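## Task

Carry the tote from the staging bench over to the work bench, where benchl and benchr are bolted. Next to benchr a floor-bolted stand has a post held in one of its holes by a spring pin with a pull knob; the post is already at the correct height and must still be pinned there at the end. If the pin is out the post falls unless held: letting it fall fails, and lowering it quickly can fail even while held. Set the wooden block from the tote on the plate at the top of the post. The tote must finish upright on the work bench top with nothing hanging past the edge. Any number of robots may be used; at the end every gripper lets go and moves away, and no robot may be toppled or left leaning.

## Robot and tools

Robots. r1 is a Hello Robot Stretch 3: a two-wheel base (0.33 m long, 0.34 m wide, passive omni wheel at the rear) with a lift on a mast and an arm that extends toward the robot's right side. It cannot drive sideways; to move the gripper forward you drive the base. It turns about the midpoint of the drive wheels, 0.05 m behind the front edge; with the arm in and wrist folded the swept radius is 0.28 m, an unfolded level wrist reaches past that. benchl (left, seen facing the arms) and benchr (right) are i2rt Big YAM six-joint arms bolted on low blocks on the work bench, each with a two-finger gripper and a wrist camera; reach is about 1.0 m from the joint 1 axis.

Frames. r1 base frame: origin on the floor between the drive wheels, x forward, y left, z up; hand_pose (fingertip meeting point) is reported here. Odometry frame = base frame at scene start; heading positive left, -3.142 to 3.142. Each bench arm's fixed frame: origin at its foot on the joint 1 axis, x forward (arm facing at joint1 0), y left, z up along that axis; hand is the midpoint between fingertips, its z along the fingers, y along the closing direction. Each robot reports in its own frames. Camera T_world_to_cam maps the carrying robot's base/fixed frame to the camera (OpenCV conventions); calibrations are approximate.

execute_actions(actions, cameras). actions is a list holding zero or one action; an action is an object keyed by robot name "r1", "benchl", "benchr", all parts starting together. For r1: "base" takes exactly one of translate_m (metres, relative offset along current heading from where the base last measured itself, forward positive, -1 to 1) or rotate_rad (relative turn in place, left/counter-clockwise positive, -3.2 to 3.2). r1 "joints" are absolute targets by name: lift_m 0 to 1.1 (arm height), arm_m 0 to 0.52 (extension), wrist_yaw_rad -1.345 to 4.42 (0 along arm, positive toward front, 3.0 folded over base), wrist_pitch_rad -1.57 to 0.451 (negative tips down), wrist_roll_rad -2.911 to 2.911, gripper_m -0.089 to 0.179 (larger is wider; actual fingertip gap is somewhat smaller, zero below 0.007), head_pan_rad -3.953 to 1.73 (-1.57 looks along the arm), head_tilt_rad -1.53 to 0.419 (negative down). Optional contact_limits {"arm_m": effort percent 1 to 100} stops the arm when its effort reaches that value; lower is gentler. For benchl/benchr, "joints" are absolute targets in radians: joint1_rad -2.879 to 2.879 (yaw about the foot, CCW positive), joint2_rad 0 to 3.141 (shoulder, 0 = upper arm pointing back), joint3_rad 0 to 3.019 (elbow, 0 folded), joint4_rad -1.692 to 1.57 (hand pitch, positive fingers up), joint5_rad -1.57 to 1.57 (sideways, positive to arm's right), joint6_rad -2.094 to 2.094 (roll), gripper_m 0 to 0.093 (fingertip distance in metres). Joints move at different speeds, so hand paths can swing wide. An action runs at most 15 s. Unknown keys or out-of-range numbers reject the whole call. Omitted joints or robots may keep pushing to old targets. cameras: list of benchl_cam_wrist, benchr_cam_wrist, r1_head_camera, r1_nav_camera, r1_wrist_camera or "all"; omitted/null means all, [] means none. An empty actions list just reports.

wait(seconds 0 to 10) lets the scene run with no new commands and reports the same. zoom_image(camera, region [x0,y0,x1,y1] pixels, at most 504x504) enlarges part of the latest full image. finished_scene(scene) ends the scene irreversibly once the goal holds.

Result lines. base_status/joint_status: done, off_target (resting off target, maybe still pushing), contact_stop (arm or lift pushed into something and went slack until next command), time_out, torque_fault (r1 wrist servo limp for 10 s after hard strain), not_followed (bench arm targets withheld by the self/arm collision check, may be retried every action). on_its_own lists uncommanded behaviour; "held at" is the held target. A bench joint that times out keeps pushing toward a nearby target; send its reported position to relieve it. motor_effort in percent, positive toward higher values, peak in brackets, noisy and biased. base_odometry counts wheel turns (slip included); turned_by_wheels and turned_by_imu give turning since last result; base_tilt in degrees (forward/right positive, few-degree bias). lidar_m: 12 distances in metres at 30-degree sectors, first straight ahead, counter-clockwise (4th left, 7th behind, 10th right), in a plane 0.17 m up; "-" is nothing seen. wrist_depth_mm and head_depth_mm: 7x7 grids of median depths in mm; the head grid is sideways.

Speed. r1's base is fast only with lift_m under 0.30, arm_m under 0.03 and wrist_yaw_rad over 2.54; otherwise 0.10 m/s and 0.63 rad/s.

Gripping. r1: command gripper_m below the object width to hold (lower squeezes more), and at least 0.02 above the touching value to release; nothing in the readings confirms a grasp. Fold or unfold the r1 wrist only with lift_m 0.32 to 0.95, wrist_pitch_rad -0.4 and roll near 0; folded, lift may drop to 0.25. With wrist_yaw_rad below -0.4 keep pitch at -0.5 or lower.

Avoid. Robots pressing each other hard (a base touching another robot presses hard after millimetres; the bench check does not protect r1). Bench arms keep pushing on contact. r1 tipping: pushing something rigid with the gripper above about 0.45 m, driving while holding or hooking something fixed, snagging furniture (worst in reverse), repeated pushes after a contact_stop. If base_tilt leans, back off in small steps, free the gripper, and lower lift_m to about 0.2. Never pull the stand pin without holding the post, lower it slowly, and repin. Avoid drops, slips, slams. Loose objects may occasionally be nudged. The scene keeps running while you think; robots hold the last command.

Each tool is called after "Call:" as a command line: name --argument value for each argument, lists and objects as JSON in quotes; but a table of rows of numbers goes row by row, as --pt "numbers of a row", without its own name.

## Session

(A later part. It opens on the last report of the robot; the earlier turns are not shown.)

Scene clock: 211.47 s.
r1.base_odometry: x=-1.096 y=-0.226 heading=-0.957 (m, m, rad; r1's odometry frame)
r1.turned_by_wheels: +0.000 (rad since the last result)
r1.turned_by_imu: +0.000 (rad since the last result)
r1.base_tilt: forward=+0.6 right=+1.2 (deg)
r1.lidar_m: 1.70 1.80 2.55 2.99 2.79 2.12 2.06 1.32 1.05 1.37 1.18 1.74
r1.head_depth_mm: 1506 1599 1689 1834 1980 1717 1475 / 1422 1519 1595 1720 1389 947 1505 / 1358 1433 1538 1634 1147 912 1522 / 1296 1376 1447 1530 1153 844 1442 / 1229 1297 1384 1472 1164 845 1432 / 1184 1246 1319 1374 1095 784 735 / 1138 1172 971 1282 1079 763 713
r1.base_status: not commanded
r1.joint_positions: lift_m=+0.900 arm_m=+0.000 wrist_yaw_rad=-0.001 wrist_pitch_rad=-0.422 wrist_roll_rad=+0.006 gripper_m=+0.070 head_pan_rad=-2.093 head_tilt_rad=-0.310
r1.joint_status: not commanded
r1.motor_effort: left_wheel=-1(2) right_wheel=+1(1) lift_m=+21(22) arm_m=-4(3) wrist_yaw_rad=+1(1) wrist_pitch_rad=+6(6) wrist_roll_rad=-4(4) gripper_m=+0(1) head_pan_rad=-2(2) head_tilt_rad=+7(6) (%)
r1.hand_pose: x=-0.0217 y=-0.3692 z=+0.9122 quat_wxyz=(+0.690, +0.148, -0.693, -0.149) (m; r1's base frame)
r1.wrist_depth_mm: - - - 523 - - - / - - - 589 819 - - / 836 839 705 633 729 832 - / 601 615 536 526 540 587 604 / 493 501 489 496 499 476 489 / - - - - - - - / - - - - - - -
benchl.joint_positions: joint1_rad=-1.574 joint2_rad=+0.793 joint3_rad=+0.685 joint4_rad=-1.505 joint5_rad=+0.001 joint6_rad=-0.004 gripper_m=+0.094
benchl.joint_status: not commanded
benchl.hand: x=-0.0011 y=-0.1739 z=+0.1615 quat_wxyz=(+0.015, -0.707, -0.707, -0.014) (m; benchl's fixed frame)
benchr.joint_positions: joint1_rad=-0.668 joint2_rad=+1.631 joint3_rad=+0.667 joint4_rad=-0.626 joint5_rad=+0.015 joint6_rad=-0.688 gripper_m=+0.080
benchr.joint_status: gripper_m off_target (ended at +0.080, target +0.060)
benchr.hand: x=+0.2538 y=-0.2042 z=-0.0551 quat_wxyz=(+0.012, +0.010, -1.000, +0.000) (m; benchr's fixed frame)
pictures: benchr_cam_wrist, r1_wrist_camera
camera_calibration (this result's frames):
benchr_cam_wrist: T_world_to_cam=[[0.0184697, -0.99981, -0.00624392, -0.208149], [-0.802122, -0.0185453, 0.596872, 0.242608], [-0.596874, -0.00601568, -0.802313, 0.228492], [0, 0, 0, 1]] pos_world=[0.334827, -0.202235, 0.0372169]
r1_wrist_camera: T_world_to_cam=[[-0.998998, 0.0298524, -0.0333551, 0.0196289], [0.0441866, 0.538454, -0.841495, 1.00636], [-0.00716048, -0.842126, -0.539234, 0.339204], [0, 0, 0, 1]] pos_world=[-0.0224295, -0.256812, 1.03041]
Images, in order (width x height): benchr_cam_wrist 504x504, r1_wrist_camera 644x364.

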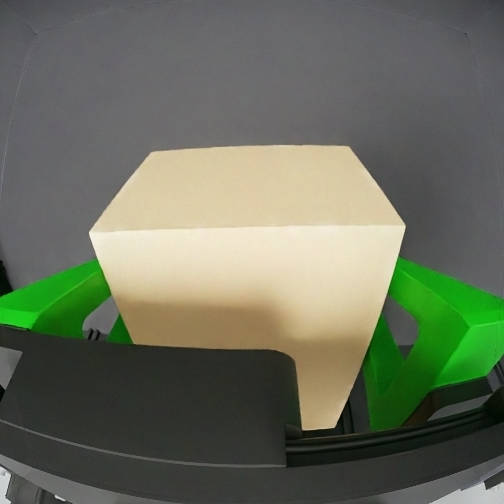

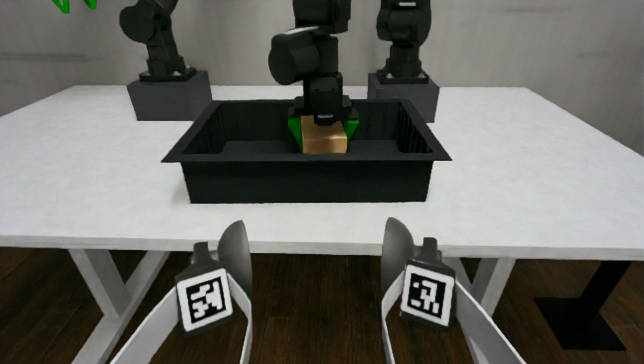

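Call:
execute_actions --actions '[{"benchr":{"joints":{"joint2_rad":1.45,"joint3_rad":0.74,"joint4_rad":-0.86}}}]' --cameras '[]'

Call:
execute_actions --actions '[{"benchr":{"joints":{"joint2_rad":1.25,"joint3_rad":1.2,"joint4_rad":-1.52}}}]' --cameras '["benchr_cam_wrist","r1_wrist_camera"]'

Scene clock: 215.33 s.
r1.base_odometry: x=-1.096 y=-0.226 heading=-0.957 (m, m, rad; r1's odometry frame)
r1.turned_by_wheels: +0.000 (rad since the last result)
r1.turned_by_imu: +0.000 (rad since the last result)
r1.base_tilt: forward=+0.6 right=+1.3 (deg)
r1.lidar_m: 1.70 1.80 2.55 3.00 2.80 2.12 2.07 1.32 1.06 1.37 1.18 1.75
r1.head_depth_mm: 1500 1601 1702 1834 1952 1716 1459 / 1413 1521 1628 1729 1389 949 1517 / 1355 1439 1546 1626 1145 910 1506 / 1290 1370 1450 1522 1148 846 1441 / 1236 1309 1385 1474 1159 845 1434 / 1180 1245 1313 1368 1086 790 736 / 1139 1167 997 1299 993 766 715
r1.base_status: not commanded
r1.joint_positions: lift_m=+0.900 arm_m=+0.000 wrist_yaw_rad=-0.001 wrist_pitch_rad=-0.422 wrist_roll_rad=+0.006 gripper_m=+0.070 head_pan_rad=-2.093 head_tilt_rad=-0.310
r1.joint_status: not commanded
r1.motor_effort: left_wheel=-1(2) right_wheel=+1(1) lift_m=+21(22) arm_m=-4(4) wrist_yaw_rad=+0(0) wrist_pitch_rad=+6(6) wrist_roll_rad=-4(4) gripper_m=+0(0) head_pan_rad=-2(2) head_tilt_rad=+6(6) (%)
r1.hand_pose: x=-0.0217 y=-0.3692 z=+0.9122 quat_wxyz=(+0.690, +0.148, -0.693, -0.149) (m; r1's base frame)
r1.wrist_depth_mm: - - - 531 - - - / - - - 623 801 - - / 812 819 736 615 724 815 - / 613 606 532 534 553 608 579 / 504 503 502 497 501 477 475 / - - - - - - - / - - - - - - -
benchl.joint_positions: joint1_rad=-1.574 joint2_rad=+0.793 joint3_rad=+0.685 joint4_rad=-1.505 joint5_rad=+0.001 joint6_rad=-0.004 gripper_m=+0.094
benchl.joint_status: not commanded
benchl.hand: x=-0.0011 y=-0.1739 z=+0.1615 quat_wxyz=(+0.015, -0.707, -0.707, -0.014) (m; benchl's fixed frame)
benchr.joint_positions: joint1_rad=-0.668 joint2_rad=+1.460 joint3_rad=+0.694 joint4_rad=-0.842 joint5_rad=+0.012 joint6_rad=-0.688 gripper_m=+0.080
benchr.joint_status: all done
benchr.hand: x=+0.2447 y=-0.1962 z=+0.0040 quat_wxyz=(+0.018, +0.010, -1.000, -0.007) (m; benchr's fixed frame)
pictures: none
No camera images: the call's "cameras" was empty. Leave "cameras" out to get every camera's image.

Scene clock: 216.63 s.
r1.base_odometry: x=-1.096 y=-0.226 heading=-0.957 (m, m, rad; r1's odometry frame)
r1.turned_by_wheels: +0.000 (rad since the last result)
r1.turned_by_imu: +0.000 (rad since the last result)
r1.base_tilt: forward=+0.7 right=+1.3 (deg)
r1.lidar_m: 1.70 1.79 2.56 2.99 2.79 2.12 2.07 1.32 1.06 1.37 1.19 1.75
r1.head_depth_mm: 1489 1600 1691 1832 1986 1717 1468 / 1433 1519 1609 1729 1389 947 1505 / 1348 1442 1531 1634 1150 910 1521 / 1295 1369 1446 1541 1155 845 1434 / 1246 1309 1378 1445 1164 843 1433 / 1190 1239 1308 1367 1090 789 735 / 1139 1168 1243 1291 1081 763 716
r1.base_status: not commanded
r1.joint_positions: lift_m=+0.900 arm_m=+0.000 wrist_yaw_rad=-0.001 wrist_pitch_rad=-0.422 wrist_roll_rad=+0.006 gripper_m=+0.070 head_pan_rad=-2.093 head_tilt_rad=-0.310
r1.joint_status: not commanded
r1.motor_effort: left_wheel=-1(1) right_wheel=+1(2) lift_m=+21(22) arm_m=-4(3) wrist_yaw_rad=+0(0) wrist_pitch_rad=+6(6) wrist_roll_rad=-3(3) gripper_m=+0(1) head_pan_rad=-1(2) head_tilt_rad=+6(6) (%)
r1.hand_pose: x=-0.0217 y=-0.3692 z=+0.9122 quat_wxyz=(+0.690, +0.148, -0.693, -0.149) (m; r1's base frame)
r1.wrist_depth_mm: - - - - - - - / - - - - 818 - - / 817 773 729 777 709 819 - / 599 590 546 536 547 601 593 / 498 501 494 503 509 477 475 / - - - - - - - / - - - - - - -
benchl.joint_positions: joint1_rad=-1.574 joint2_rad=+0.793 joint3_rad=+0.685 joint4_rad=-1.505 joint5_rad=+0.001 joint6_rad=-0.004 gripper_m=+0.094
benchl.joint_status: not commanded
benchl.hand: x=-0.0011 y=-0.1739 z=+0.1615 quat_wxyz=(+0.015, -0.707, -0.707, -0.014) (m; benchl's fixed frame)
benchr.joint_positions: joint1_rad=-0.668 joint2_rad=+1.255 joint3_rad=+1.147 joint4_rad=-1.509 joint5_rad=+0.012 joint6_rad=-0.688 gripper_m=+0.080
benchr.joint_status: all done
benchr.hand: x=+0.2632 y=-0.2107 z=+0.2249 quat_wxyz=(+0.021, +0.010, -1.000, -0.010) (m; benchr's fixed frame)
pictures: benchr_cam_wrist, r1_wrist_camera
camera_calibration (this result's frames):
benchr_cam_wrist: T_world_to_cam=[[0.0180394, -0.99949, -0.0263525, -0.208407], [-0.790705, -0.0303924, 0.611443, 0.07407], [-0.611932, 0.00980698, -0.79085, 0.463414], [0, 0, 0, 1]] pos_world=[0.345905, -0.210594, 0.315709]
r1_wrist_camera: T_world_to_cam=[[-0.998998, 0.0298524, -0.0333551, 0.0196289], [0.0441866, 0.538454, -0.841495, 1.00636], [-0.00716044, -0.842126, -0.539234, 0.339204], [0, 0, 0, 1]] pos_world=[-0.0224295, -0.256812, 1.03041]
Images, in order (width x height): benchr_cam_wrist 504x504, r1_wrist_camera 644x364.

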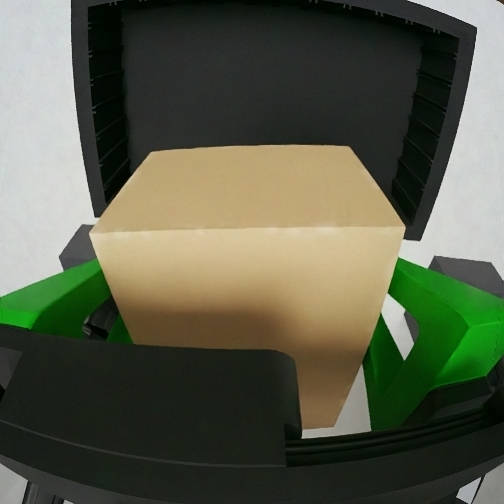

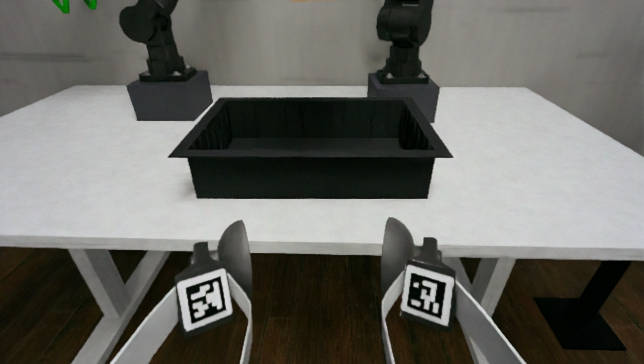

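Call:
execute_actions --actions '[{"benchr":{"joints":{"joint2_rad":1.3,"joint3_rad":1.5,"joint4_rad":-1.6}}}]' --cameras '[]'

Call:
execute_actions --actions '[{"benchr":{"joints":{"joint1_rad":1.275,"joint6_rad":-0.3}}}]' --cameras '["benchr_cam_wrist","r1_head_camera"]'

Scene clock: 219.00 s.
r1.base_odometry: x=-1.096 y=-0.226 heading=-0.957 (m, m, rad; r1's odometry frame)
r1.turned_by_wheels: +0.000 (rad since the last result)
r1.turned_by_imu: +0.000 (rad since the last result)
r1.base_tilt: forward=+0.7 right=+1.2 (deg)
r1.lidar_m: 1.70 1.79 2.55 2.99 2.80 2.11 2.06 1.32 1.06 1.37 1.19 1.75
r1.head_depth_mm: 1507 1596 1704 1826 1985 1730 1463 / 1422 1510 1615 1742 1392 948 1506 / 1358 1437 1533 1629 1144 915 1528 / 1298 1375 1447 1532 1151 846 1440 / 1235 1312 1381 1467 1163 848 1451 / 1189 1237 1310 1368 1089 789 737 / 1138 1174 1244 1289 1078 762 715
r1.base_status: not commanded
r1.joint_positions: lift_m=+0.900 arm_m=+0.000 wrist_yaw_rad=-0.001 wrist_pitch_rad=-0.422 wrist_roll_rad=+0.006 gripper_m=+0.070 head_pan_rad=-2.093 head_tilt_rad=-0.310
r1.joint_status: not commanded
r1.motor_effort: left_wheel=-1(1) right_wheel=+2(1) lift_m=+22(22) arm_m=-3(3) wrist_yaw_rad=+1(1) wrist_pitch_rad=+6(6) wrist_roll_rad=-4(4) gripper_m=+0(0) head_pan_rad=-2(2) head_tilt_rad=+6(6) (%)
r1.hand_pose: x=-0.0217 y=-0.3692 z=+0.9122 quat_wxyz=(+0.690, +0.148, -0.693, -0.149) (m; r1's base frame)
r1.wrist_depth_mm: - - - - 1000 998 - / - - - - 841 - - / 832 818 749 737 737 828 - / 612 617 527 547 543 608 607 / 513 498 504 503 499 476 483 / - - - - - - - / - - - - - - -
benchl.joint_positions: joint1_rad=-1.574 joint2_rad=+0.793 joint3_rad=+0.685 joint4_rad=-1.505 joint5_rad=+0.001 joint6_rad=-0.004 gripper_m=+0.094
benchl.joint_status: not commanded
benchl.hand: x=-0.0011 y=-0.1739 z=+0.1615 quat_wxyz=(+0.015, -0.707, -0.707, -0.014) (m; benchl's fixed frame)
benchr.joint_positions: joint1_rad=-0.668 joint2_rad=+1.313 joint3_rad=+1.442 joint4_rad=-1.591 joint5_rad=+0.012 joint6_rad=-0.688 gripper_m=+0.080
benchr.joint_status: all done
benchr.hand: x=+0.3098 y=-0.2475 z=+0.3187 quat_wxyz=(-0.039, +0.010, -0.998, +0.038) (m; benchr's fixed frame)
pictures: none
No camera images: the call's "cameras" was empty. Leave "cameras" out to get every camera's image.

Scene clock: 221.00 s.
r1.base_odometry: x=-1.096 y=-0.226 heading=-0.957 (m, m, rad; r1's odometry frame)
r1.turned_by_wheels: +0.000 (rad since the last result)
r1.turned_by_imu: +0.000 (rad since the last result)
r1.base_tilt: forward=+0.7 right=+1.3 (deg)
r1.lidar_m: 1.70 1.80 2.54 2.99 2.79 2.12 2.06 1.33 1.06 1.37 1.19 1.75
r1.head_depth_mm: 1501 1598 1716 1850 1985 1718 1469 / 1432 1513 1631 1729 1387 947 1510 / 1359 1396 1491 1631 1148 911 1517 / 1303 1337 1426 1532 1154 842 1441 / 1237 1283 1383 1464 1161 845 1436 / 1191 1221 1312 1361 1091 789 735 / 1140 1181 1231 1318 1072 765 715
r1.base_status: not commanded
r1.joint_positions: lift_m=+0.900 arm_m=+0.000 wrist_yaw_rad=-0.001 wrist_pitch_rad=-0.422 wrist_roll_rad=+0.006 gripper_m=+0.070 head_pan_rad=-2.093 head_tilt_rad=-0.310
r1.joint_status: not commanded
r1.motor_effort: left_wheel=-1(1) right_wheel=+2(1) lift_m=+21(22) arm_m=-4(4) wrist_yaw_rad=+0(1) wrist_pitch_rad=+6(6) wrist_roll_rad=-4(3) gripper_m=+0(0) head_pan_rad=-2(2) head_tilt_rad=+7(6) (%)
r1.hand_pose: x=-0.0217 y=-0.3692 z=+0.9122 quat_wxyz=(+0.690, +0.148, -0.693, -0.149) (m; r1's base frame)
r1.wrist_depth_mm: - - - - - - - / - - - - 821 - - / 843 831 734 734 722 804 - / 600 606 538 531 539 607 602 / 498 518 512 497 498 478 470 / - - - - - - - / - - - - - - -
benchl.joint_positions: joint1_rad=-1.574 joint2_rad=+0.793 joint3_rad=+0.685 joint4_rad=-1.505 joint5_rad=+0.001 joint6_rad=-0.004 gripper_m=+0.094
benchl.joint_status: not commanded
benchl.hand: x=-0.0011 y=-0.1739 z=+0.1615 quat_wxyz=(+0.015, -0.707, -0.707, -0.014) (m; benchl's fixed frame)
benchr.joint_positions: joint1_rad=+1.275 joint2_rad=+1.313 joint3_rad=+1.442 joint4_rad=-1.591 joint5_rad=+0.010 joint6_rad=-0.310 gripper_m=+0.080
benchr.joint_status: all done
benchr.hand: x=+0.1178 y=+0.3786 z=+0.3187 quat_wxyz=(-0.050, +0.711, -0.701, -0.021) (m; benchr's fixed frame)
pictures: benchr_cam_wrist, r1_head_camera (sideways: a quarter turn clockwise sets it upright)
camera_calibration (this result's frames):
benchr_cam_wrist: T_world_to_cam=[[0.999301, 0.0100767, 0.0360036, -0.132019], [-0.00896249, -0.87035, 0.492353, 0.183561], [0.036297, -0.492331, -0.869651, 0.581669], [0, 0, 0, 1]] pos_world=[0.112459, 0.447467, 0.420225]
r1_head_camera: T_world_to_cam=[[0.181605, 0.297275, -0.937362, 1.23801], [0.882654, -0.469504, 0.0221074, -0.0273904], [-0.433523, -0.831381, -0.347656, 0.410005], [0, 0, 0, 1]] pos_world=[-0.022906, -0.0400191, 1.30361]
Images, in order (width x height): benchr_cam_wrist 504x504, r1_head_camera 896x504.

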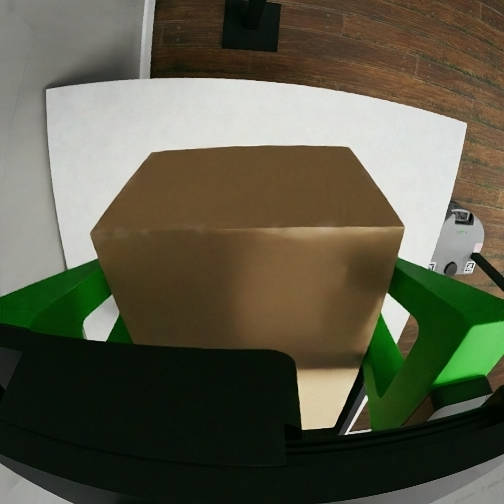

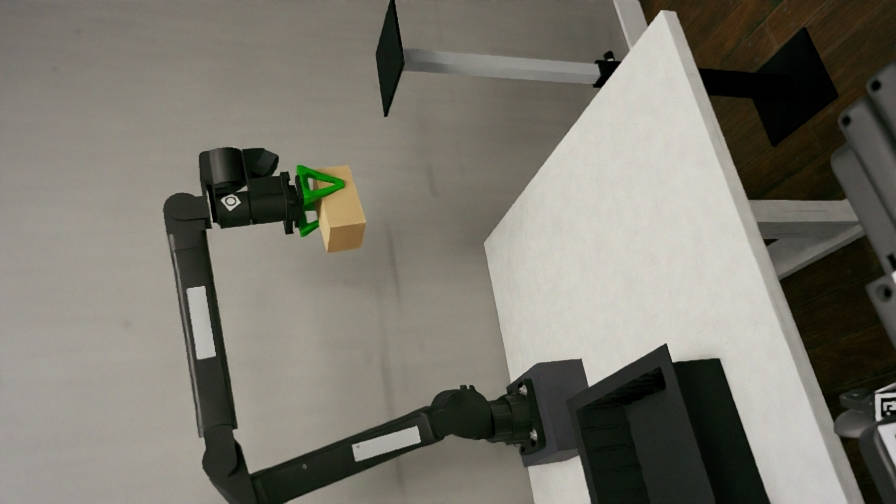

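Call:
execute_actions --actions '[{"benchr":{"joints":{"joint2_rad":1.6,"joint3_rad":2.0,"joint4_rad":-1.68}}}]' --cameras '["benchr_cam_wrist","r1_head_camera"]'

Scene clock: 223.83 s.
r1.base_odometry: x=-1.096 y=-0.226 heading=-0.957 (m, m, rad; r1's odometry frame)
r1.turned_by_wheels: +0.000 (rad since the last result)
r1.turned_by_imu: +0.000 (rad since the last result)
r1.base_tilt: forward=+0.6 right=+1.4 (deg)
r1.lidar_m: 1.70 1.79 2.54 2.99 2.80 2.12 2.06 1.32 1.05 1.37 1.18 1.75
r1.head_depth_mm: 1503 1601 1711 1844 1989 1717 1464 / 1413 1478 1617 1719 1381 948 1511 / 1353 1403 1520 1620 1146 906 1521 / 1292 1353 1450 1527 1153 846 1432 / 1233 1279 1379 1475 1161 846 1440 / 1185 1228 1309 1351 1086 789 738 / 1141 1194 1252 1330 1075 763 713
r1.base_status: not commanded
r1.joint_positions: lift_m=+0.900 arm_m=+0.000 wrist_yaw_rad=-0.001 wrist_pitch_rad=-0.422 wrist_roll_rad=+0.006 gripper_m=+0.070 head_pan_rad=-2.093 head_tilt_rad=-0.310
r1.joint_status: not commanded
r1.motor_effort: left_wheel=-1(1) right_wheel=+2(1) lift_m=+22(22) arm_m=-4(3) wrist_yaw_rad=+1(1) wrist_pitch_rad=+6(6) wrist_roll_rad=-3(4) gripper_m=+0(1) head_pan_rad=-2(2) head_tilt_rad=+6(6) (%)
r1.hand_pose: x=-0.0217 y=-0.3692 z=+0.9122 quat_wxyz=(+0.690, +0.148, -0.693, -0.149) (m; r1's base frame)
r1.wrist_depth_mm: - - - - - - - / - - - - 796 - - / 816 824 723 737 729 819 - / 593 612 551 543 544 603 605 / 505 499 504 512 508 484 479 / - - - - - - - / - - - - - - -
benchl.joint_positions: joint1_rad=-1.574 joint2_rad=+0.793 joint3_rad=+0.685 joint4_rad=-1.505 joint5_rad=+0.001 joint6_rad=-0.004 gripper_m=+0.094
benchl.joint_status: not commanded
benchl.hand: x=-0.0011 y=-0.1739 z=+0.1615 quat_wxyz=(+0.015, -0.707, -0.707, -0.014) (m; benchl's fixed frame)
benchr.joint_positions: joint1_rad=+1.275 joint2_rad=+1.629 joint3_rad=+1.930 joint4_rad=-1.675 joint5_rad=+0.010 joint6_rad=-0.310 gripper_m=+0.080
benchr.joint_status: all done
benchr.hand: x=+0.1552 y=+0.5010 z=+0.3768 quat_wxyz=(-0.089, +0.708, -0.699, -0.041) (m; benchr's fixed frame)
pictures: benchr_cam_wrist, r1_head_camera (sideways: a quarter turn clockwise sets it upright)
camera_calibration (this result's frames):
benchr_cam_wrist: T_world_to_cam=[[0.998034, 0.00592767, 0.0623885, -0.180366], [-0.0206672, -0.908693, 0.416952, 0.311305], [0.0591636, -0.417422, -0.906785, 0.664042], [0, 0, 0, 1]] pos_world=[0.147158, 0.561136, 0.483596]
r1_head_camera: T_world_to_cam=[[0.181605, 0.297275, -0.937362, 1.23801], [0.882653, -0.469504, 0.0221074, -0.0273904], [-0.433524, -0.83138, -0.347655, 0.410005], [0, 0, 0, 1]] pos_world=[-0.0229061, -0.040019, 1.30361]
Images, in order (width x height): benchr_cam_wrist 504x504, r1_head_camera 896x504.

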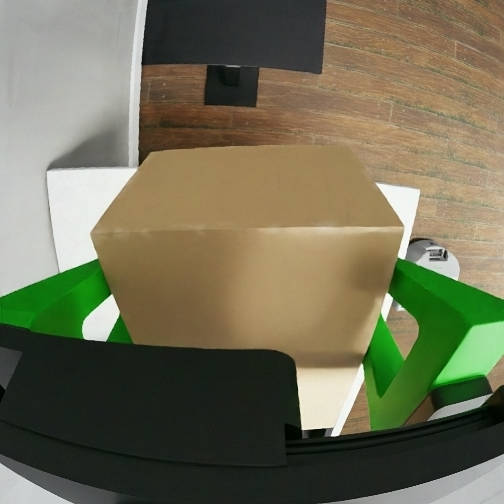

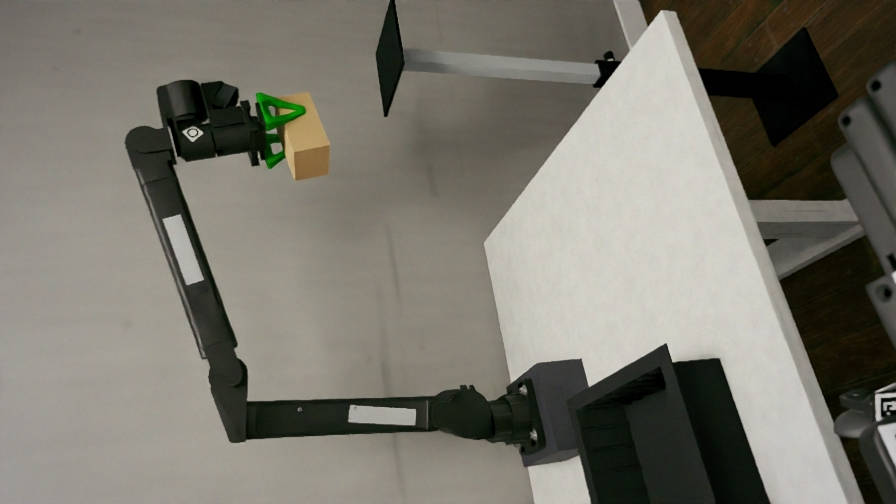

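Call:
execute_actions --actions '[{"benchr":{"joints":{"joint1_rad":1.356,"joint6_rad":-0.22,"joint2_rad":1.8,"joint3_rad":2.4,"joint4_rad":-1.62}}}]' --cameras '[]'

Call:
execute_actions --actions '[{"benchr":{"joints":{"joint2_rad":2.04}}}]' --cameras '["benchr_cam_wrist","r1_head_camera"]'

Scene clock: 227.43 s.
r1.base_odometry: x=-1.096 y=-0.226 heading=-0.957 (m, m, rad; r1's odometry frame)
r1.turned_by_wheels: +0.000 (rad since the last result)
r1.turned_by_imu: +0.000 (rad since the last result)
r1.base_tilt: forward=+0.8 right=+1.3 (deg)
r1.lidar_m: 1.70 1.79 2.55 3.00 2.80 2.12 2.07 1.32 1.06 1.37 1.18 1.75
r1.head_depth_mm: 1492 1600 1703 1840 1991 1728 1462 / 1410 1099 1616 1727 1377 945 1516 / 1352 1445 1515 1645 1150 915 1526 / 1291 1325 1454 1543 1154 849 1435 / 1241 1286 1388 1475 1153 846 1434 / 1182 1245 1056 1136 1079 788 736 / 1141 1192 1264 1329 1078 767 713
r1.base_status: not commanded
r1.joint_positions: lift_m=+0.900 arm_m=+0.000 wrist_yaw_rad=-0.001 wrist_pitch_rad=-0.422 wrist_roll_rad=+0.006 gripper_m=+0.070 head_pan_rad=-2.093 head_tilt_rad=-0.310
r1.joint_status: not commanded
r1.motor_effort: left_wheel=+0(1) right_wheel=+2(2) lift_m=+22(22) arm_m=-4(4) wrist_yaw_rad=+0(0) wrist_pitch_rad=+6(6) wrist_roll_rad=-4(4) gripper_m=+0(1) head_pan_rad=-2(2) head_tilt_rad=+6(6) (%)
r1.hand_pose: x=-0.0217 y=-0.3692 z=+0.9122 quat_wxyz=(+0.690, +0.148, -0.693, -0.149) (m; r1's base frame)
r1.wrist_depth_mm: - - - - - - - / - - - - 812 - - / 815 837 728 738 735 802 - / 611 620 544 536 551 603 601 / 506 501 504 495 488 477 476 / - - - - - - - / - - - - - - -
benchl.joint_positions: joint1_rad=-1.574 joint2_rad=+0.793 joint3_rad=+0.685 joint4_rad=-1.505 joint5_rad=+0.001 joint6_rad=-0.004 gripper_m=+0.094
benchl.joint_status: not commanded
benchl.hand: x=-0.0011 y=-0.1739 z=+0.1615 quat_wxyz=(+0.015, -0.707, -0.707, -0.014) (m; benchl's fixed frame)
benchr.joint_positions: joint1_rad=+1.361 joint2_rad=+1.827 joint3_rad=+2.330 joint4_rad=-1.634 joint5_rad=+0.012 joint6_rad=-0.229 gripper_m=+0.080
benchr.joint_status: all done
benchr.hand: x=+0.1318 y=+0.6086 z=+0.4414 quat_wxyz=(-0.187, +0.696, -0.684, -0.112) (m; benchr's fixed frame)
pictures: none
No camera images: the call's "cameras" was empty. Leave "cameras" out to get every camera's image.

Scene clock: 228.67 s.
r1.base_odometry: x=-1.096 y=-0.226 heading=-0.957 (m, m, rad; r1's odometry frame)
r1.turned_by_wheels: +0.000 (rad since the last result)
r1.turned_by_imu: +0.000 (rad since the last result)
r1.base_tilt: forward=+0.6 right=+1.2 (deg)
r1.lidar_m: 1.70 1.79 2.56 2.98 2.79 2.12 2.07 1.32 1.06 1.37 1.18 1.75
r1.head_depth_mm: 1510 1572 1684 1842 1988 1726 1455 / 1418 1486 1579 1718 1383 949 1510 / 1348 1416 1529 1635 1146 912 1523 / 1299 1365 1462 1524 1160 846 1432 / 1242 1314 1322 1470 1155 843 1439 / 1190 1251 1305 1089 1089 788 737 / 1135 1190 1263 1314 1078 760 712
r1.base_status: not commanded
r1.joint_positions: lift_m=+0.900 arm_m=+0.000 wrist_yaw_rad=-0.001 wrist_pitch_rad=-0.422 wrist_roll_rad=+0.006 gripper_m=+0.070 head_pan_rad=-2.093 head_tilt_rad=-0.310
r1.joint_status: not commanded
r1.motor_effort: left_wheel=+0(1) right_wheel=+2(1) lift_m=+21(22) arm_m=-3(3) wrist_yaw_rad=+1(0) wrist_pitch_rad=+6(6) wrist_roll_rad=-4(4) gripper_m=+0(0) head_pan_rad=-2(2) head_tilt_rad=+6(6) (%)
r1.hand_pose: x=-0.0217 y=-0.3692 z=+0.9122 quat_wxyz=(+0.690, +0.148, -0.693, -0.149) (m; r1's base frame)
r1.wrist_depth_mm: - - - - 999 - - / - - - - 833 - - / 804 802 736 746 719 809 - / 607 596 532 527 555 604 613 / 498 499 494 496 492 473 473 / - - - - - - - / - - - - - - -
benchl.joint_positions: joint1_rad=-1.574 joint2_rad=+0.793 joint3_rad=+0.685 joint4_rad=-1.505 joint5_rad=+0.001 joint6_rad=-0.004 gripper_m=+0.094
benchl.joint_status: not commanded
benchl.hand: x=-0.0011 y=-0.1739 z=+0.1615 quat_wxyz=(+0.015, -0.707, -0.707, -0.014) (m; benchl's fixed frame)
benchr.joint_positions: joint1_rad=+1.361 joint2_rad=+2.096 joint3_rad=+2.353 joint4_rad=-1.633 joint5_rad=+0.012 joint6_rad=-0.229 gripper_m=+0.080
benchr.joint_status: all done
benchr.hand: x=+0.1453 y=+0.6719 z=+0.2799 quat_wxyz=(-0.085, +0.710, -0.697, -0.047) (m; benchr's fixed frame)
pictures: benchr_cam_wrist, r1_head_camera (sideways: a quarter turn clockwise sets it upright)
camera_calibration (this result's frames):
benchr_cam_wrist: T_world_to_cam=[[0.99872, 0.0134512, 0.048755, -0.166743], [-0.00802002, -0.909669, 0.415257, 0.506027], [0.0499366, -0.415117, -0.908397, 0.64832], [0, 0, 0, 1]] pos_world=[0.138213, 0.731688, 0.38693]
r1_head_camera: T_world_to_cam=[[0.181605, 0.297274, -0.937362, 1.23801], [0.882653, -0.469505, 0.0221073, -0.0273903], [-0.433525, -0.83138, -0.347654, 0.410003], [0, 0, 0, 1]] pos_world=[-0.0229061, -0.040019, 1.30361]
Images, in order (width x height): benchr_cam_wrist 504x504, r1_head_camera 896x504.

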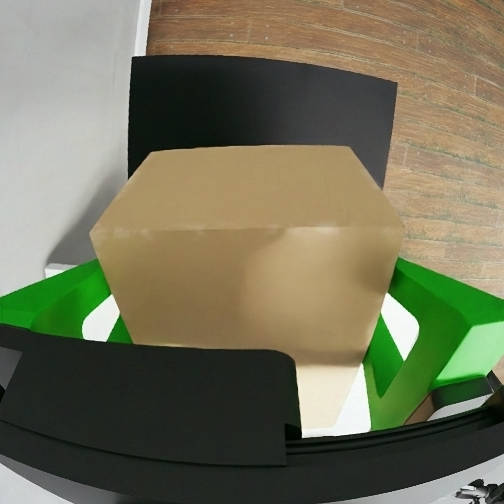

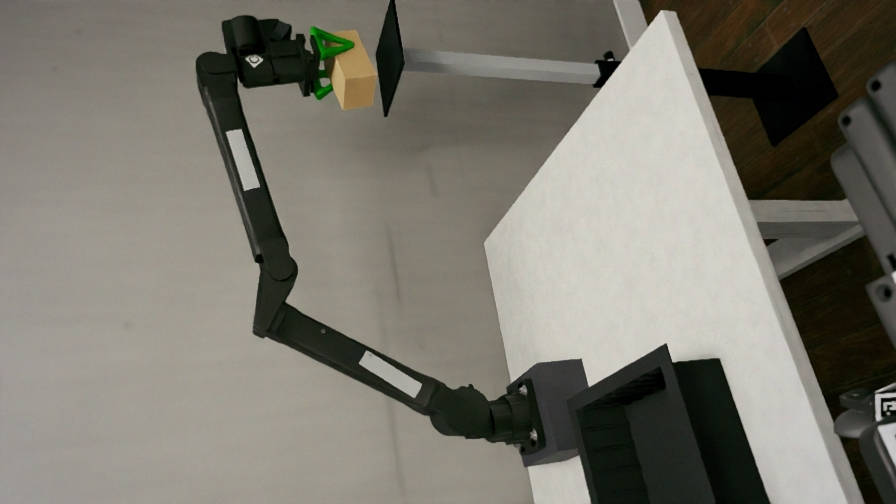

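Call:
execute_actions --actions '[{"benchr":{"joints":{"joint1_rad":1.33,"joint2_rad":2.15,"joint3_rad":2.48,"joint4_rad":-1.69}}}]' --cameras '["benchr_cam_wrist","r1_head_camera"]'

Scene clock: 230.73 s.
r1.base_odometry: x=-1.096 y=-0.226 heading=-0.957 (m, m, rad; r1's odometry frame)
r1.turned_by_wheels: +0.000 (rad since the last result)
r1.turned_by_imu: +0.000 (rad since the last result)
r1.base_tilt: forward=+0.6 right=+1.3 (deg)
r1.lidar_m: 1.70 1.79 2.54 2.99 2.80 2.12 2.07 1.33 1.06 1.37 1.18 1.75
r1.head_depth_mm: 1488 1563 1211 1834 1985 1739 1458 / 1416 1482 1595 1706 1390 945 1517 / 1351 1429 1525 1631 1147 910 1503 / 1296 1369 1435 1537 1156 845 1437 / 1243 1310 1320 1469 1160 843 1437 / 1184 1259 1307 1104 1085 791 735 / 1136 1194 1257 1329 1082 765 714
r1.base_status: not commanded
r1.joint_positions: lift_m=+0.900 arm_m=+0.000 wrist_yaw_rad=-0.001 wrist_pitch_rad=-0.422 wrist_roll_rad=+0.006 gripper_m=+0.070 head_pan_rad=-2.093 head_tilt_rad=-0.310
r1.joint_status: not commanded
r1.motor_effort: left_wheel=-1(1) right_wheel=+1(2) lift_m=+22(22) arm_m=-3(3) wrist_yaw_rad=+1(0) wrist_pitch_rad=+6(6) wrist_roll_rad=-4(3) gripper_m=+0(1) head_pan_rad=-2(2) head_tilt_rad=+7(6) (%)
r1.hand_pose: x=-0.0217 y=-0.3692 z=+0.9122 quat_wxyz=(+0.690, +0.148, -0.693, -0.149) (m; r1's base frame)
r1.wrist_depth_mm: - - - - - - - / - - - - 810 - - / 799 818 720 729 734 818 - / 597 594 535 545 544 597 605 / 502 497 506 497 497 483 475 / - - - - - - - / - - - - - - -
benchl.joint_positions: joint1_rad=-1.574 joint2_rad=+0.793 joint3_rad=+0.685 joint4_rad=-1.505 joint5_rad=+0.001 joint6_rad=-0.004 gripper_m=+0.094
benchl.joint_status: not commanded
benchl.hand: x=-0.0011 y=-0.1739 z=+0.1615 quat_wxyz=(+0.015, -0.707, -0.707, -0.014) (m; benchl's fixed frame)
benchr.joint_positions: joint1_rad=+1.336 joint2_rad=+2.155 joint3_rad=+2.403 joint4_rad=-1.681 joint5_rad=+0.012 joint6_rad=-0.229 gripper_m=+0.080
benchr.joint_status: all done
benchr.hand: x=+0.1635 y=+0.6716 z=+0.2591 quat_wxyz=(-0.061, +0.703, -0.708, -0.031) (m; benchr's fixed frame)
pictures: benchr_cam_wrist, r1_head_camera (sideways: a quarter turn clockwise sets it upright)
camera_calibration (this result's frames):
benchr_cam_wrist: T_world_to_cam=[[0.999299, -0.0100973, 0.0360553, -0.164955], [-0.0257365, -0.884641, 0.465561, 0.487601], [0.0271951, -0.466163, -0.884281, 0.660137], [0, 0, 0, 1]] pos_world=[0.159436, 0.737418, 0.362686]
r1_head_camera: T_world_to_cam=[[0.181605, 0.297273, -0.937362, 1.23801], [0.882653, -0.469506, 0.0221073, -0.0273903], [-0.433525, -0.83138, -0.347654, 0.410003], [0, 0, 0, 1]] pos_world=[-0.0229061, -0.040019, 1.30361]
Images, in order (width x height): benchr_cam_wrist 504x504, r1_head_camera 896x504.

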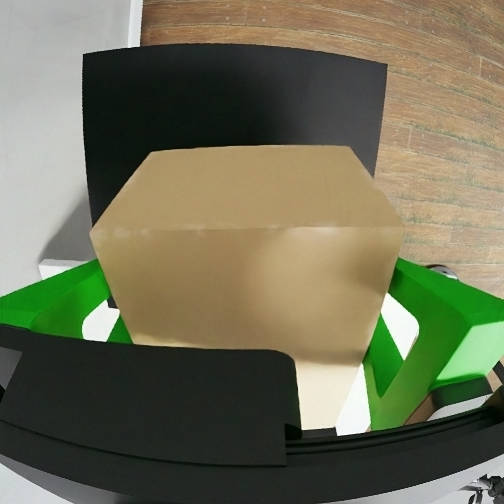

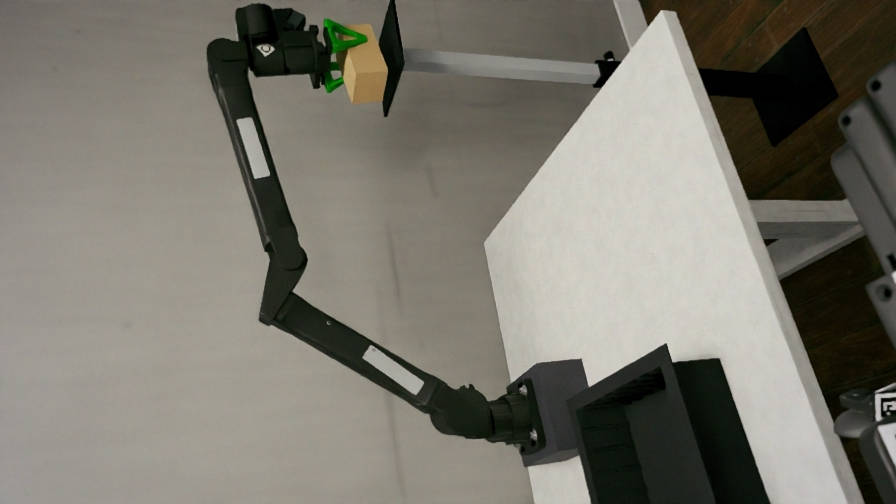

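Call:
execute_actions --actions '[{"benchr":{"joints":{"joint1_rad":1.35,"joint2_rad":2.22,"joint3_rad":2.58}}}]' --cameras '["benchr_cam_wrist","r1_head_camera"]'

Scene clock: 232.30 s.
r1.base_odometry: x=-1.096 y=-0.226 heading=-0.957 (m, m, rad; r1's odometry frame)
r1.turned_by_wheels: +0.000 (rad since the last result)
r1.turned_by_imu: +0.000 (rad since the last result)
r1.base_tilt: forward=+0.7 right=+1.3 (deg)
r1.lidar_m: 1.70 1.79 2.54 2.99 2.80 2.12 2.06 1.32 1.06 1.37 1.18 1.74
r1.head_depth_mm: 1503 1571 1177 1835 1974 1718 1467 / 1415 1485 1596 1748 1391 948 1506 / 1359 1423 1529 1639 1151 907 1511 / 1302 1370 1432 1517 1153 846 1443 / 1243 1306 1328 1468 1163 849 1439 / 1188 1248 1316 1095 1085 791 737 / 1136 1191 1265 1336 1083 766 713
r1.base_status: not commanded
r1.joint_positions: lift_m=+0.900 arm_m=+0.000 wrist_yaw_rad=-0.001 wrist_pitch_rad=-0.422 wrist_roll_rad=+0.006 gripper_m=+0.070 head_pan_rad=-2.093 head_tilt_rad=-0.310
r1.joint_status: not commanded
r1.motor_effort: left_wheel=-2(1) right_wheel=+2(1) lift_m=+22(22) arm_m=-3(4) wrist_yaw_rad=+0(1) wrist_pitch_rad=+6(6) wrist_roll_rad=-4(4) gripper_m=-1(0) head_pan_rad=-1(3) head_tilt_rad=+6(6) (%)
r1.hand_pose: x=-0.0217 y=-0.3692 z=+0.9122 quat_wxyz=(+0.690, +0.148, -0.693, -0.149) (m; r1's base frame)
r1.wrist_depth_mm: - - - - - - - / - - - - 823 - - / 854 804 727 733 715 804 - / 602 612 541 528 539 607 600 / 503 498 508 511 497 480 476 / - - - - - - - / - - - - - - -
benchl.joint_positions: joint1_rad=-1.574 joint2_rad=+0.793 joint3_rad=+0.685 joint4_rad=-1.505 joint5_rad=+0.001 joint6_rad=-0.004 gripper_m=+0.094
benchl.joint_status: not commanded
benchl.hand: x=-0.0011 y=-0.1739 z=+0.1615 quat_wxyz=(+0.015, -0.707, -0.707, -0.014) (m; benchl's fixed frame)
benchr.joint_positions: joint1_rad=+1.338 joint2_rad=+2.221 joint3_rad=+2.493 joint4_rad=-1.684 joint5_rad=+0.012 joint6_rad=-0.229 gripper_m=+0.080
benchr.joint_status: all done
benchr.hand: x=+0.1668 y=+0.6921 z=+0.2506 quat_wxyz=(-0.070, +0.703, -0.707, -0.037) (m; benchr's fixed frame)
pictures: benchr_cam_wrist, r1_head_camera (sideways: a quarter turn clockwise sets it upright)
camera_calibration (this result's frames):
benchr_cam_wrist: T_world_to_cam=[[0.99913, -0.00860893, 0.0408126, -0.169872], [-0.0259618, -0.894182, 0.446951, 0.521052], [0.0326461, -0.447621, -0.893627, 0.650738], [0, 0, 0, 1]] pos_world=[0.162008, 0.755737, 0.355566]
r1_head_camera: T_world_to_cam=[[0.181605, 0.297273, -0.937363, 1.23801], [0.882652, -0.469506, 0.0221073, -0.0273903], [-0.433525, -0.83138, -0.347653, 0.410002], [0, 0, 0, 1]] pos_world=[-0.0229061, -0.040019, 1.30361]
Images, in order (width x height): benchr_cam_wrist 504x504, r1_head_camera 896x504.

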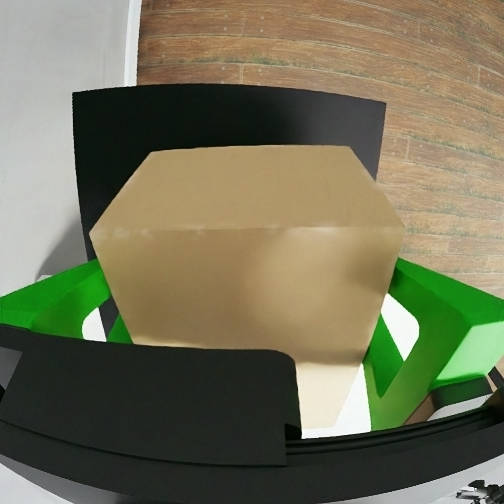

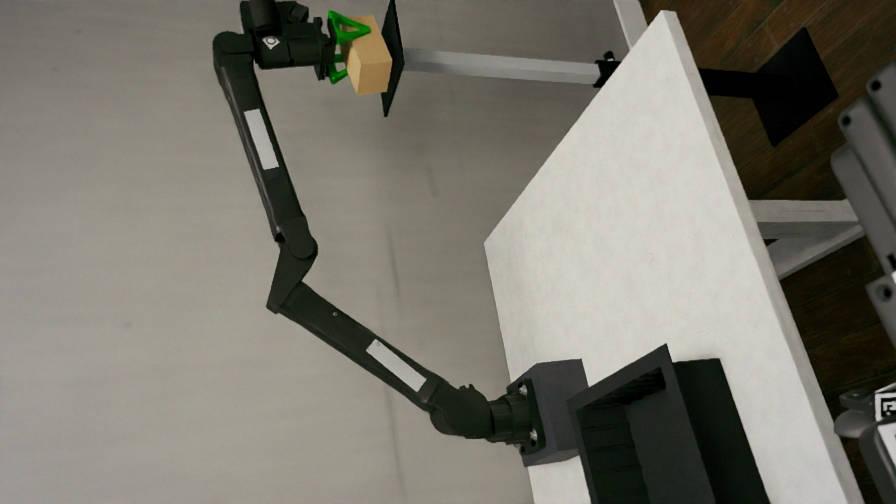

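Call:
execute_actions --actions '[{"benchr":{"joints":{"joint1_rad":1.37,"joint2_rad":2.245}}}]' --cameras '["benchr_cam_wrist","r1_head_camera"]'

Scene clock: 233.40 s.
r1.base_odometry: x=-1.096 y=-0.226 heading=-0.957 (m, m, rad; r1's odometry frame)
r1.turned_by_wheels: +0.000 (rad since the last result)
r1.turned_by_imu: +0.000 (rad since the last result)
r1.base_tilt: forward=+0.8 right=+1.3 (deg)
r1.lidar_m: 1.70 1.79 2.55 2.99 2.80 2.11 2.07 1.32 1.06 1.37 1.19 1.75
r1.head_depth_mm: 1509 1568 1196 1841 1987 1730 1465 / 1427 1503 1602 1736 1381 946 1515 / 1357 1434 1517 1643 1148 911 1525 / 1303 1360 1441 1535 1151 847 1432 / 1244 1303 1336 1470 1163 845 1436 / 1186 1243 1319 1091 1088 788 741 / 1147 1193 1267 1330 1081 766 713
r1.base_status: not commanded
r1.joint_positions: lift_m=+0.900 arm_m=+0.000 wrist_yaw_rad=-0.001 wrist_pitch_rad=-0.422 wrist_roll_rad=+0.006 gripper_m=+0.070 head_pan_rad=-2.093 head_tilt_rad=-0.310
r1.joint_status: not commanded
r1.motor_effort: left_wheel=-2(2) right_wheel=+1(2) lift_m=+21(22) arm_m=-3(3) wrist_yaw_rad=+1(1) wrist_pitch_rad=+6(6) wrist_roll_rad=-3(3) gripper_m=-1(0) head_pan_rad=-2(1) head_tilt_rad=+6(6) (%)
r1.hand_pose: x=-0.0217 y=-0.3692 z=+0.9122 quat_wxyz=(+0.690, +0.148, -0.693, -0.149) (m; r1's base frame)
r1.wrist_depth_mm: - - - - - - - / - - - - 837 - - / 808 833 732 743 725 812 - / 617 602 531 553 547 605 613 / 500 506 502 498 503 475 479 / - - - - - - - / - - - - - - -
benchl.joint_positions: joint1_rad=-1.574 joint2_rad=+0.793 joint3_rad=+0.685 joint4_rad=-1.505 joint5_rad=+0.001 joint6_rad=-0.004 gripper_m=+0.094
benchl.joint_status: not commanded
benchl.hand: x=-0.0011 y=-0.1739 z=+0.1615 quat_wxyz=(+0.015, -0.707, -0.707, -0.014) (m; benchl's fixed frame)
benchr.joint_positions: joint1_rad=+1.360 joint2_rad=+2.236 joint3_rad=+2.502 joint4_rad=-1.686 joint5_rad=+0.014 joint6_rad=-0.228 gripper_m=+0.080
benchr.joint_status: all done
benchr.hand: x=+0.1526 y=+0.6980 z=+0.2439 quat_wxyz=(-0.067, +0.711, -0.699, -0.034) (m; benchr's fixed frame)
pictures: benchr_cam_wrist, r1_head_camera (sideways: a quarter turn clockwise sets it upright)
camera_calibration (this result's frames):
benchr_cam_wrist: T_world_to_cam=[[0.999074, 0.0123352, 0.0412106, -0.170109], [-0.00772651, -0.890968, 0.454, 0.522268], [0.0423175, -0.453898, -0.890048, 0.649831], [0, 0, 0, 1]] pos_world=[0.146487, 0.762379, 0.348282]
r1_head_camera: T_world_to_cam=[[0.181605, 0.297273, -0.937362, 1.23801], [0.882652, -0.469506, 0.0221073, -0.0273903], [-0.433526, -0.83138, -0.347653, 0.410002], [0, 0, 0, 1]] pos_world=[-0.0229062, -0.040019, 1.30361]
Images, in order (width x height): benchr_cam_wrist 504x504, r1_head_camera 896x504.

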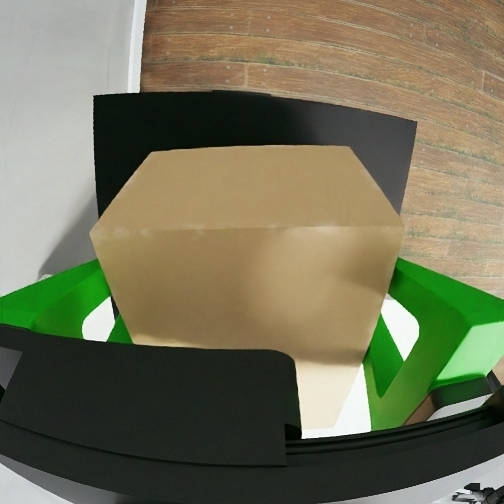

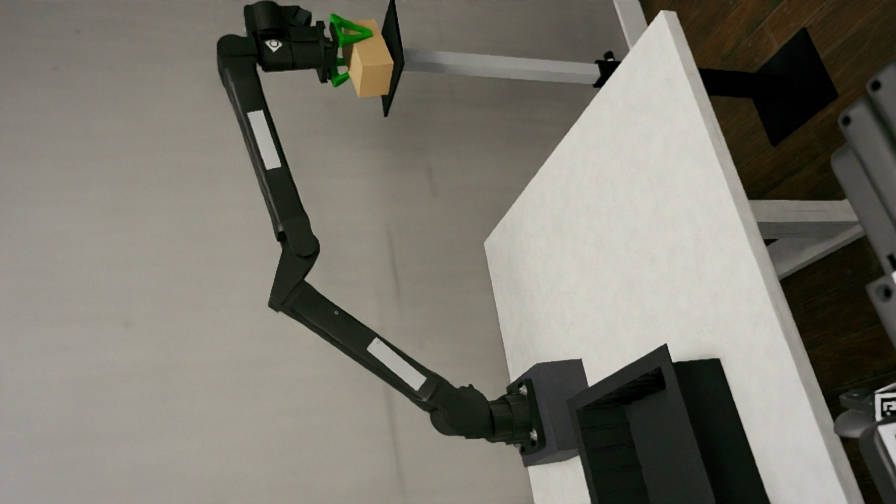

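Centred. Lower slightly more.

Call:
execute_actions --actions '[{"benchr":{"joints":{"joint2_rad":2.265}}}]' --cameras '["r1_head_camera"]'

Call:
zoom_image --camera "r1_head_camera" --region '[280, 0, 480, 140]'

Scene clock: 234.33 s.
r1.base_odometry: x=-1.096 y=-0.226 heading=-0.957 (m, m, rad; r1's odometry frame)
r1.turned_by_wheels: +0.000 (rad since the last result)
r1.turned_by_imu: +0.000 (rad since the last result)
r1.base_tilt: forward=+0.5 right=+1.5 (deg)
r1.lidar_m: 1.70 1.79 2.55 2.99 2.80 2.12 2.06 1.32 1.06 1.37 1.18 1.74
r1.head_depth_mm: 1499 1567 1189 1848 1979 1729 1461 / 1420 1496 1600 1729 1388 943 1513 / 1357 1429 1526 1628 1147 914 1517 / 1292 1368 1441 1532 1156 847 1430 / 1236 1305 1343 1465 1167 844 1447 / 1183 1247 1316 1088 1083 789 738 / 1144 1202 1257 1323 1078 764 716
r1.base_status: not commanded
r1.joint_positions: lift_m=+0.900 arm_m=+0.000 wrist_yaw_rad=-0.001 wrist_pitch_rad=-0.422 wrist_roll_rad=+0.006 gripper_m=+0.070 head_pan_rad=-2.093 head_tilt_rad=-0.310
r1.joint_status: not commanded
r1.motor_effort: left_wheel=-1(2) right_wheel=+1(2) lift_m=+22(22) arm_m=-3(4) wrist_yaw_rad=+1(1) wrist_pitch_rad=+6(6) wrist_roll_rad=-4(4) gripper_m=+0(0) head_pan_rad=-2(2) head_tilt_rad=+7(6) (%)
r1.hand_pose: x=-0.0217 y=-0.3692 z=+0.9122 quat_wxyz=(+0.690, +0.148, -0.693, -0.149) (m; r1's base frame)
r1.wrist_depth_mm: - - - - - - - / - - - - 845 - - / 836 806 720 765 742 821 - / 601 603 532 547 544 596 600 / 507 502 502 504 496 485 483 / - - - - - - - / - - - - - - -
benchl.joint_positions: joint1_rad=-1.574 joint2_rad=+0.793 joint3_rad=+0.685 joint4_rad=-1.505 joint5_rad=+0.001 joint6_rad=-0.004 gripper_m=+0.094
benchl.joint_status: not commanded
benchl.hand: x=-0.0011 y=-0.1739 z=+0.1615 quat_wxyz=(+0.015, -0.707, -0.707, -0.014) (m; benchl's fixed frame)
benchr.joint_positions: joint1_rad=+1.360 joint2_rad=+2.239 joint3_rad=+2.505 joint4_rad=-1.688 joint5_rad=+0.014 joint6_rad=-0.228 gripper_m=+0.080
benchr.joint_status: all done
benchr.hand: x=+0.1526 y=+0.6984 z=+0.2427 quat_wxyz=(-0.067, +0.711, -0.699, -0.034) (m; benchr's fixed frame)
pictures: r1_head_camera (sideways: a quarter turn clockwise sets it upright)
camera_calibration (this result's frames):
r1_head_camera: T_world_to_cam=[[0.181605, 0.297273, -0.937362, 1.23801], [0.882652, -0.469506, 0.0221073, -0.0273903], [-0.433526, -0.83138, -0.347653, 0.410002], [0, 0, 0, 1]] pos_world=[-0.0229062, -0.040019, 1.30361]
Images, in order (width x height): r1_head_camera 896x504.

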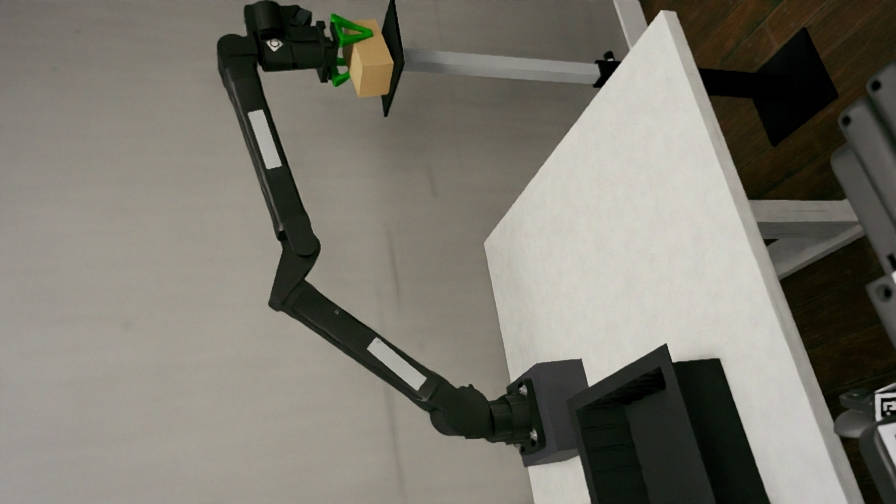

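Region (280, 0, 480, 140) of r1_head_camera's 896x504 image, scaled by 2.520, with more detail than that image has; it fills the top 353 rows of this view, and the rest is white.

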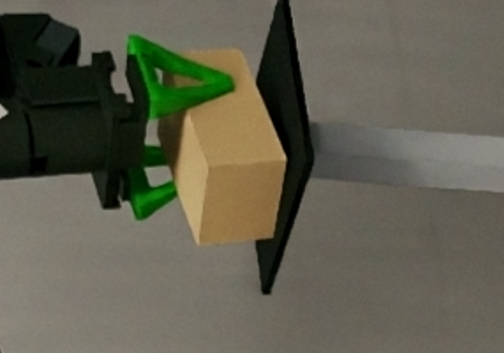

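Call:
execute_actions --actions '[{"benchr":{"joints":{"joint2_rad":2.29}}}]' --cameras '["r1_head_camera","benchr_cam_wrist"]'

Scene clock: 235.90 s.
r1.base_odometry: x=-1.096 y=-0.226 heading=-0.957 (m, m, rad; r1's odometry frame)
r1.turned_by_wheels: +0.000 (rad since the last result)
r1.turned_by_imu: +0.000 (rad since the last result)
r1.base_tilt: forward=+0.6 right=+1.3 (deg)
r1.lidar_m: 1.70 1.79 2.55 2.99 2.79 2.12 2.07 1.32 1.06 1.37 1.18 1.75
r1.head_depth_mm: 1511 1587 1203 1834 1991 1717 1471 / 1420 1493 1618 1736 1380 947 1530 / 1357 1442 1533 1628 1150 908 1511 / 1295 1377 1435 1528 1145 844 1436 / 1243 1307 1334 1464 1161 846 1435 / 1176 1252 1320 1093 1081 791 738 / 1139 1205 1264 1326 1081 764 715
r1.base_status: not commanded
r1.joint_positions: lift_m=+0.900 arm_m=+0.000 wrist_yaw_rad=-0.001 wrist_pitch_rad=-0.422 wrist_roll_rad=+0.006 gripper_m=+0.070 head_pan_rad=-2.093 head_tilt_rad=-0.310
r1.joint_status: not commanded
r1.motor_effort: left_wheel=-1(1) right_wheel=+2(1) lift_m=+21(22) arm_m=-3(4) wrist_yaw_rad=+1(0) wrist_pitch_rad=+6(6) wrist_roll_rad=-3(3) gripper_m=+0(0) head_pan_rad=-2(2) head_tilt_rad=+6(6) (%)
r1.hand_pose: x=-0.0217 y=-0.3692 z=+0.9122 quat_wxyz=(+0.690, +0.148, -0.693, -0.149) (m; r1's base frame)
r1.wrist_depth_mm: - - - - - - - / - - - - 828 - - / 843 827 738 741 720 797 - / 602 623 532 545 541 604 602 / 497 502 493 506 501 473 477 / - - - - - - - / - - - - - - -
benchl.joint_positions: joint1_rad=-1.574 joint2_rad=+0.793 joint3_rad=+0.685 joint4_rad=-1.505 joint5_rad=+0.001 joint6_rad=-0.004 gripper_m=+0.094
benchl.joint_status: not commanded
benchl.hand: x=-0.0011 y=-0.1739 z=+0.1615 quat_wxyz=(+0.015, -0.707, -0.707, -0.014) (m; benchl's fixed frame)
benchr.joint_positions: joint1_rad=+1.360 joint2_rad=+2.248 joint3_rad=+2.516 joint4_rad=-1.694 joint5_rad=+0.013 joint6_rad=-0.228 gripper_m=+0.080
benchr.joint_status: all done
benchr.hand: x=+0.1528 y=+0.6994 z=+0.2405 quat_wxyz=(-0.064, +0.711, -0.699, -0.033) (m; benchr's fixed frame)
pictures: benchr_cam_wrist, r1_head_camera (sideways: a quarter turn clockwise sets it upright)
camera_calibration (this result's frames):
benchr_cam_wrist: T_world_to_cam=[[0.999157, 0.0126954, 0.0390377, -0.169898], [-0.00666867, -0.888145, 0.459515, 0.521576], [0.0405048, -0.459388, -0.887312, 0.650949], [0, 0, 0, 1]] pos_world=[0.146866, 0.76443, 0.344556]
r1_head_camera: T_world_to_cam=[[0.181605, 0.297273, -0.937363, 1.23801], [0.882652, -0.469507, 0.0221073, -0.0273903], [-0.433526, -0.83138, -0.347653, 0.410002], [0, 0, 0, 1]] pos_world=[-0.0229062, -0.0400189, 1.30361]
Images, in order (width x height): benchr_cam_wrist 504x504, r1_head_camera 896x504.

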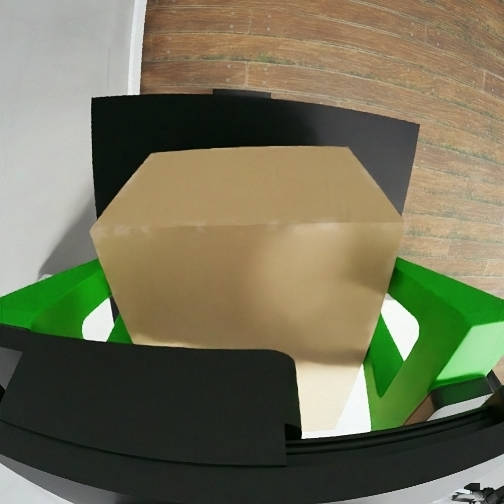

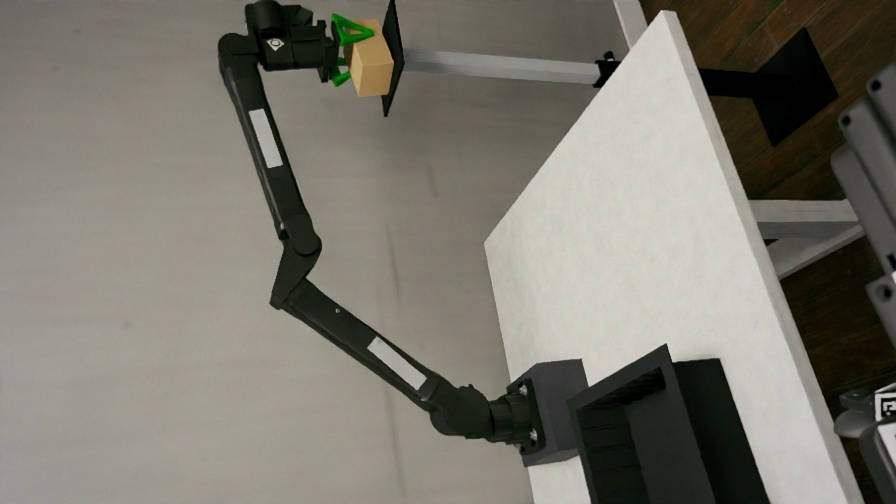

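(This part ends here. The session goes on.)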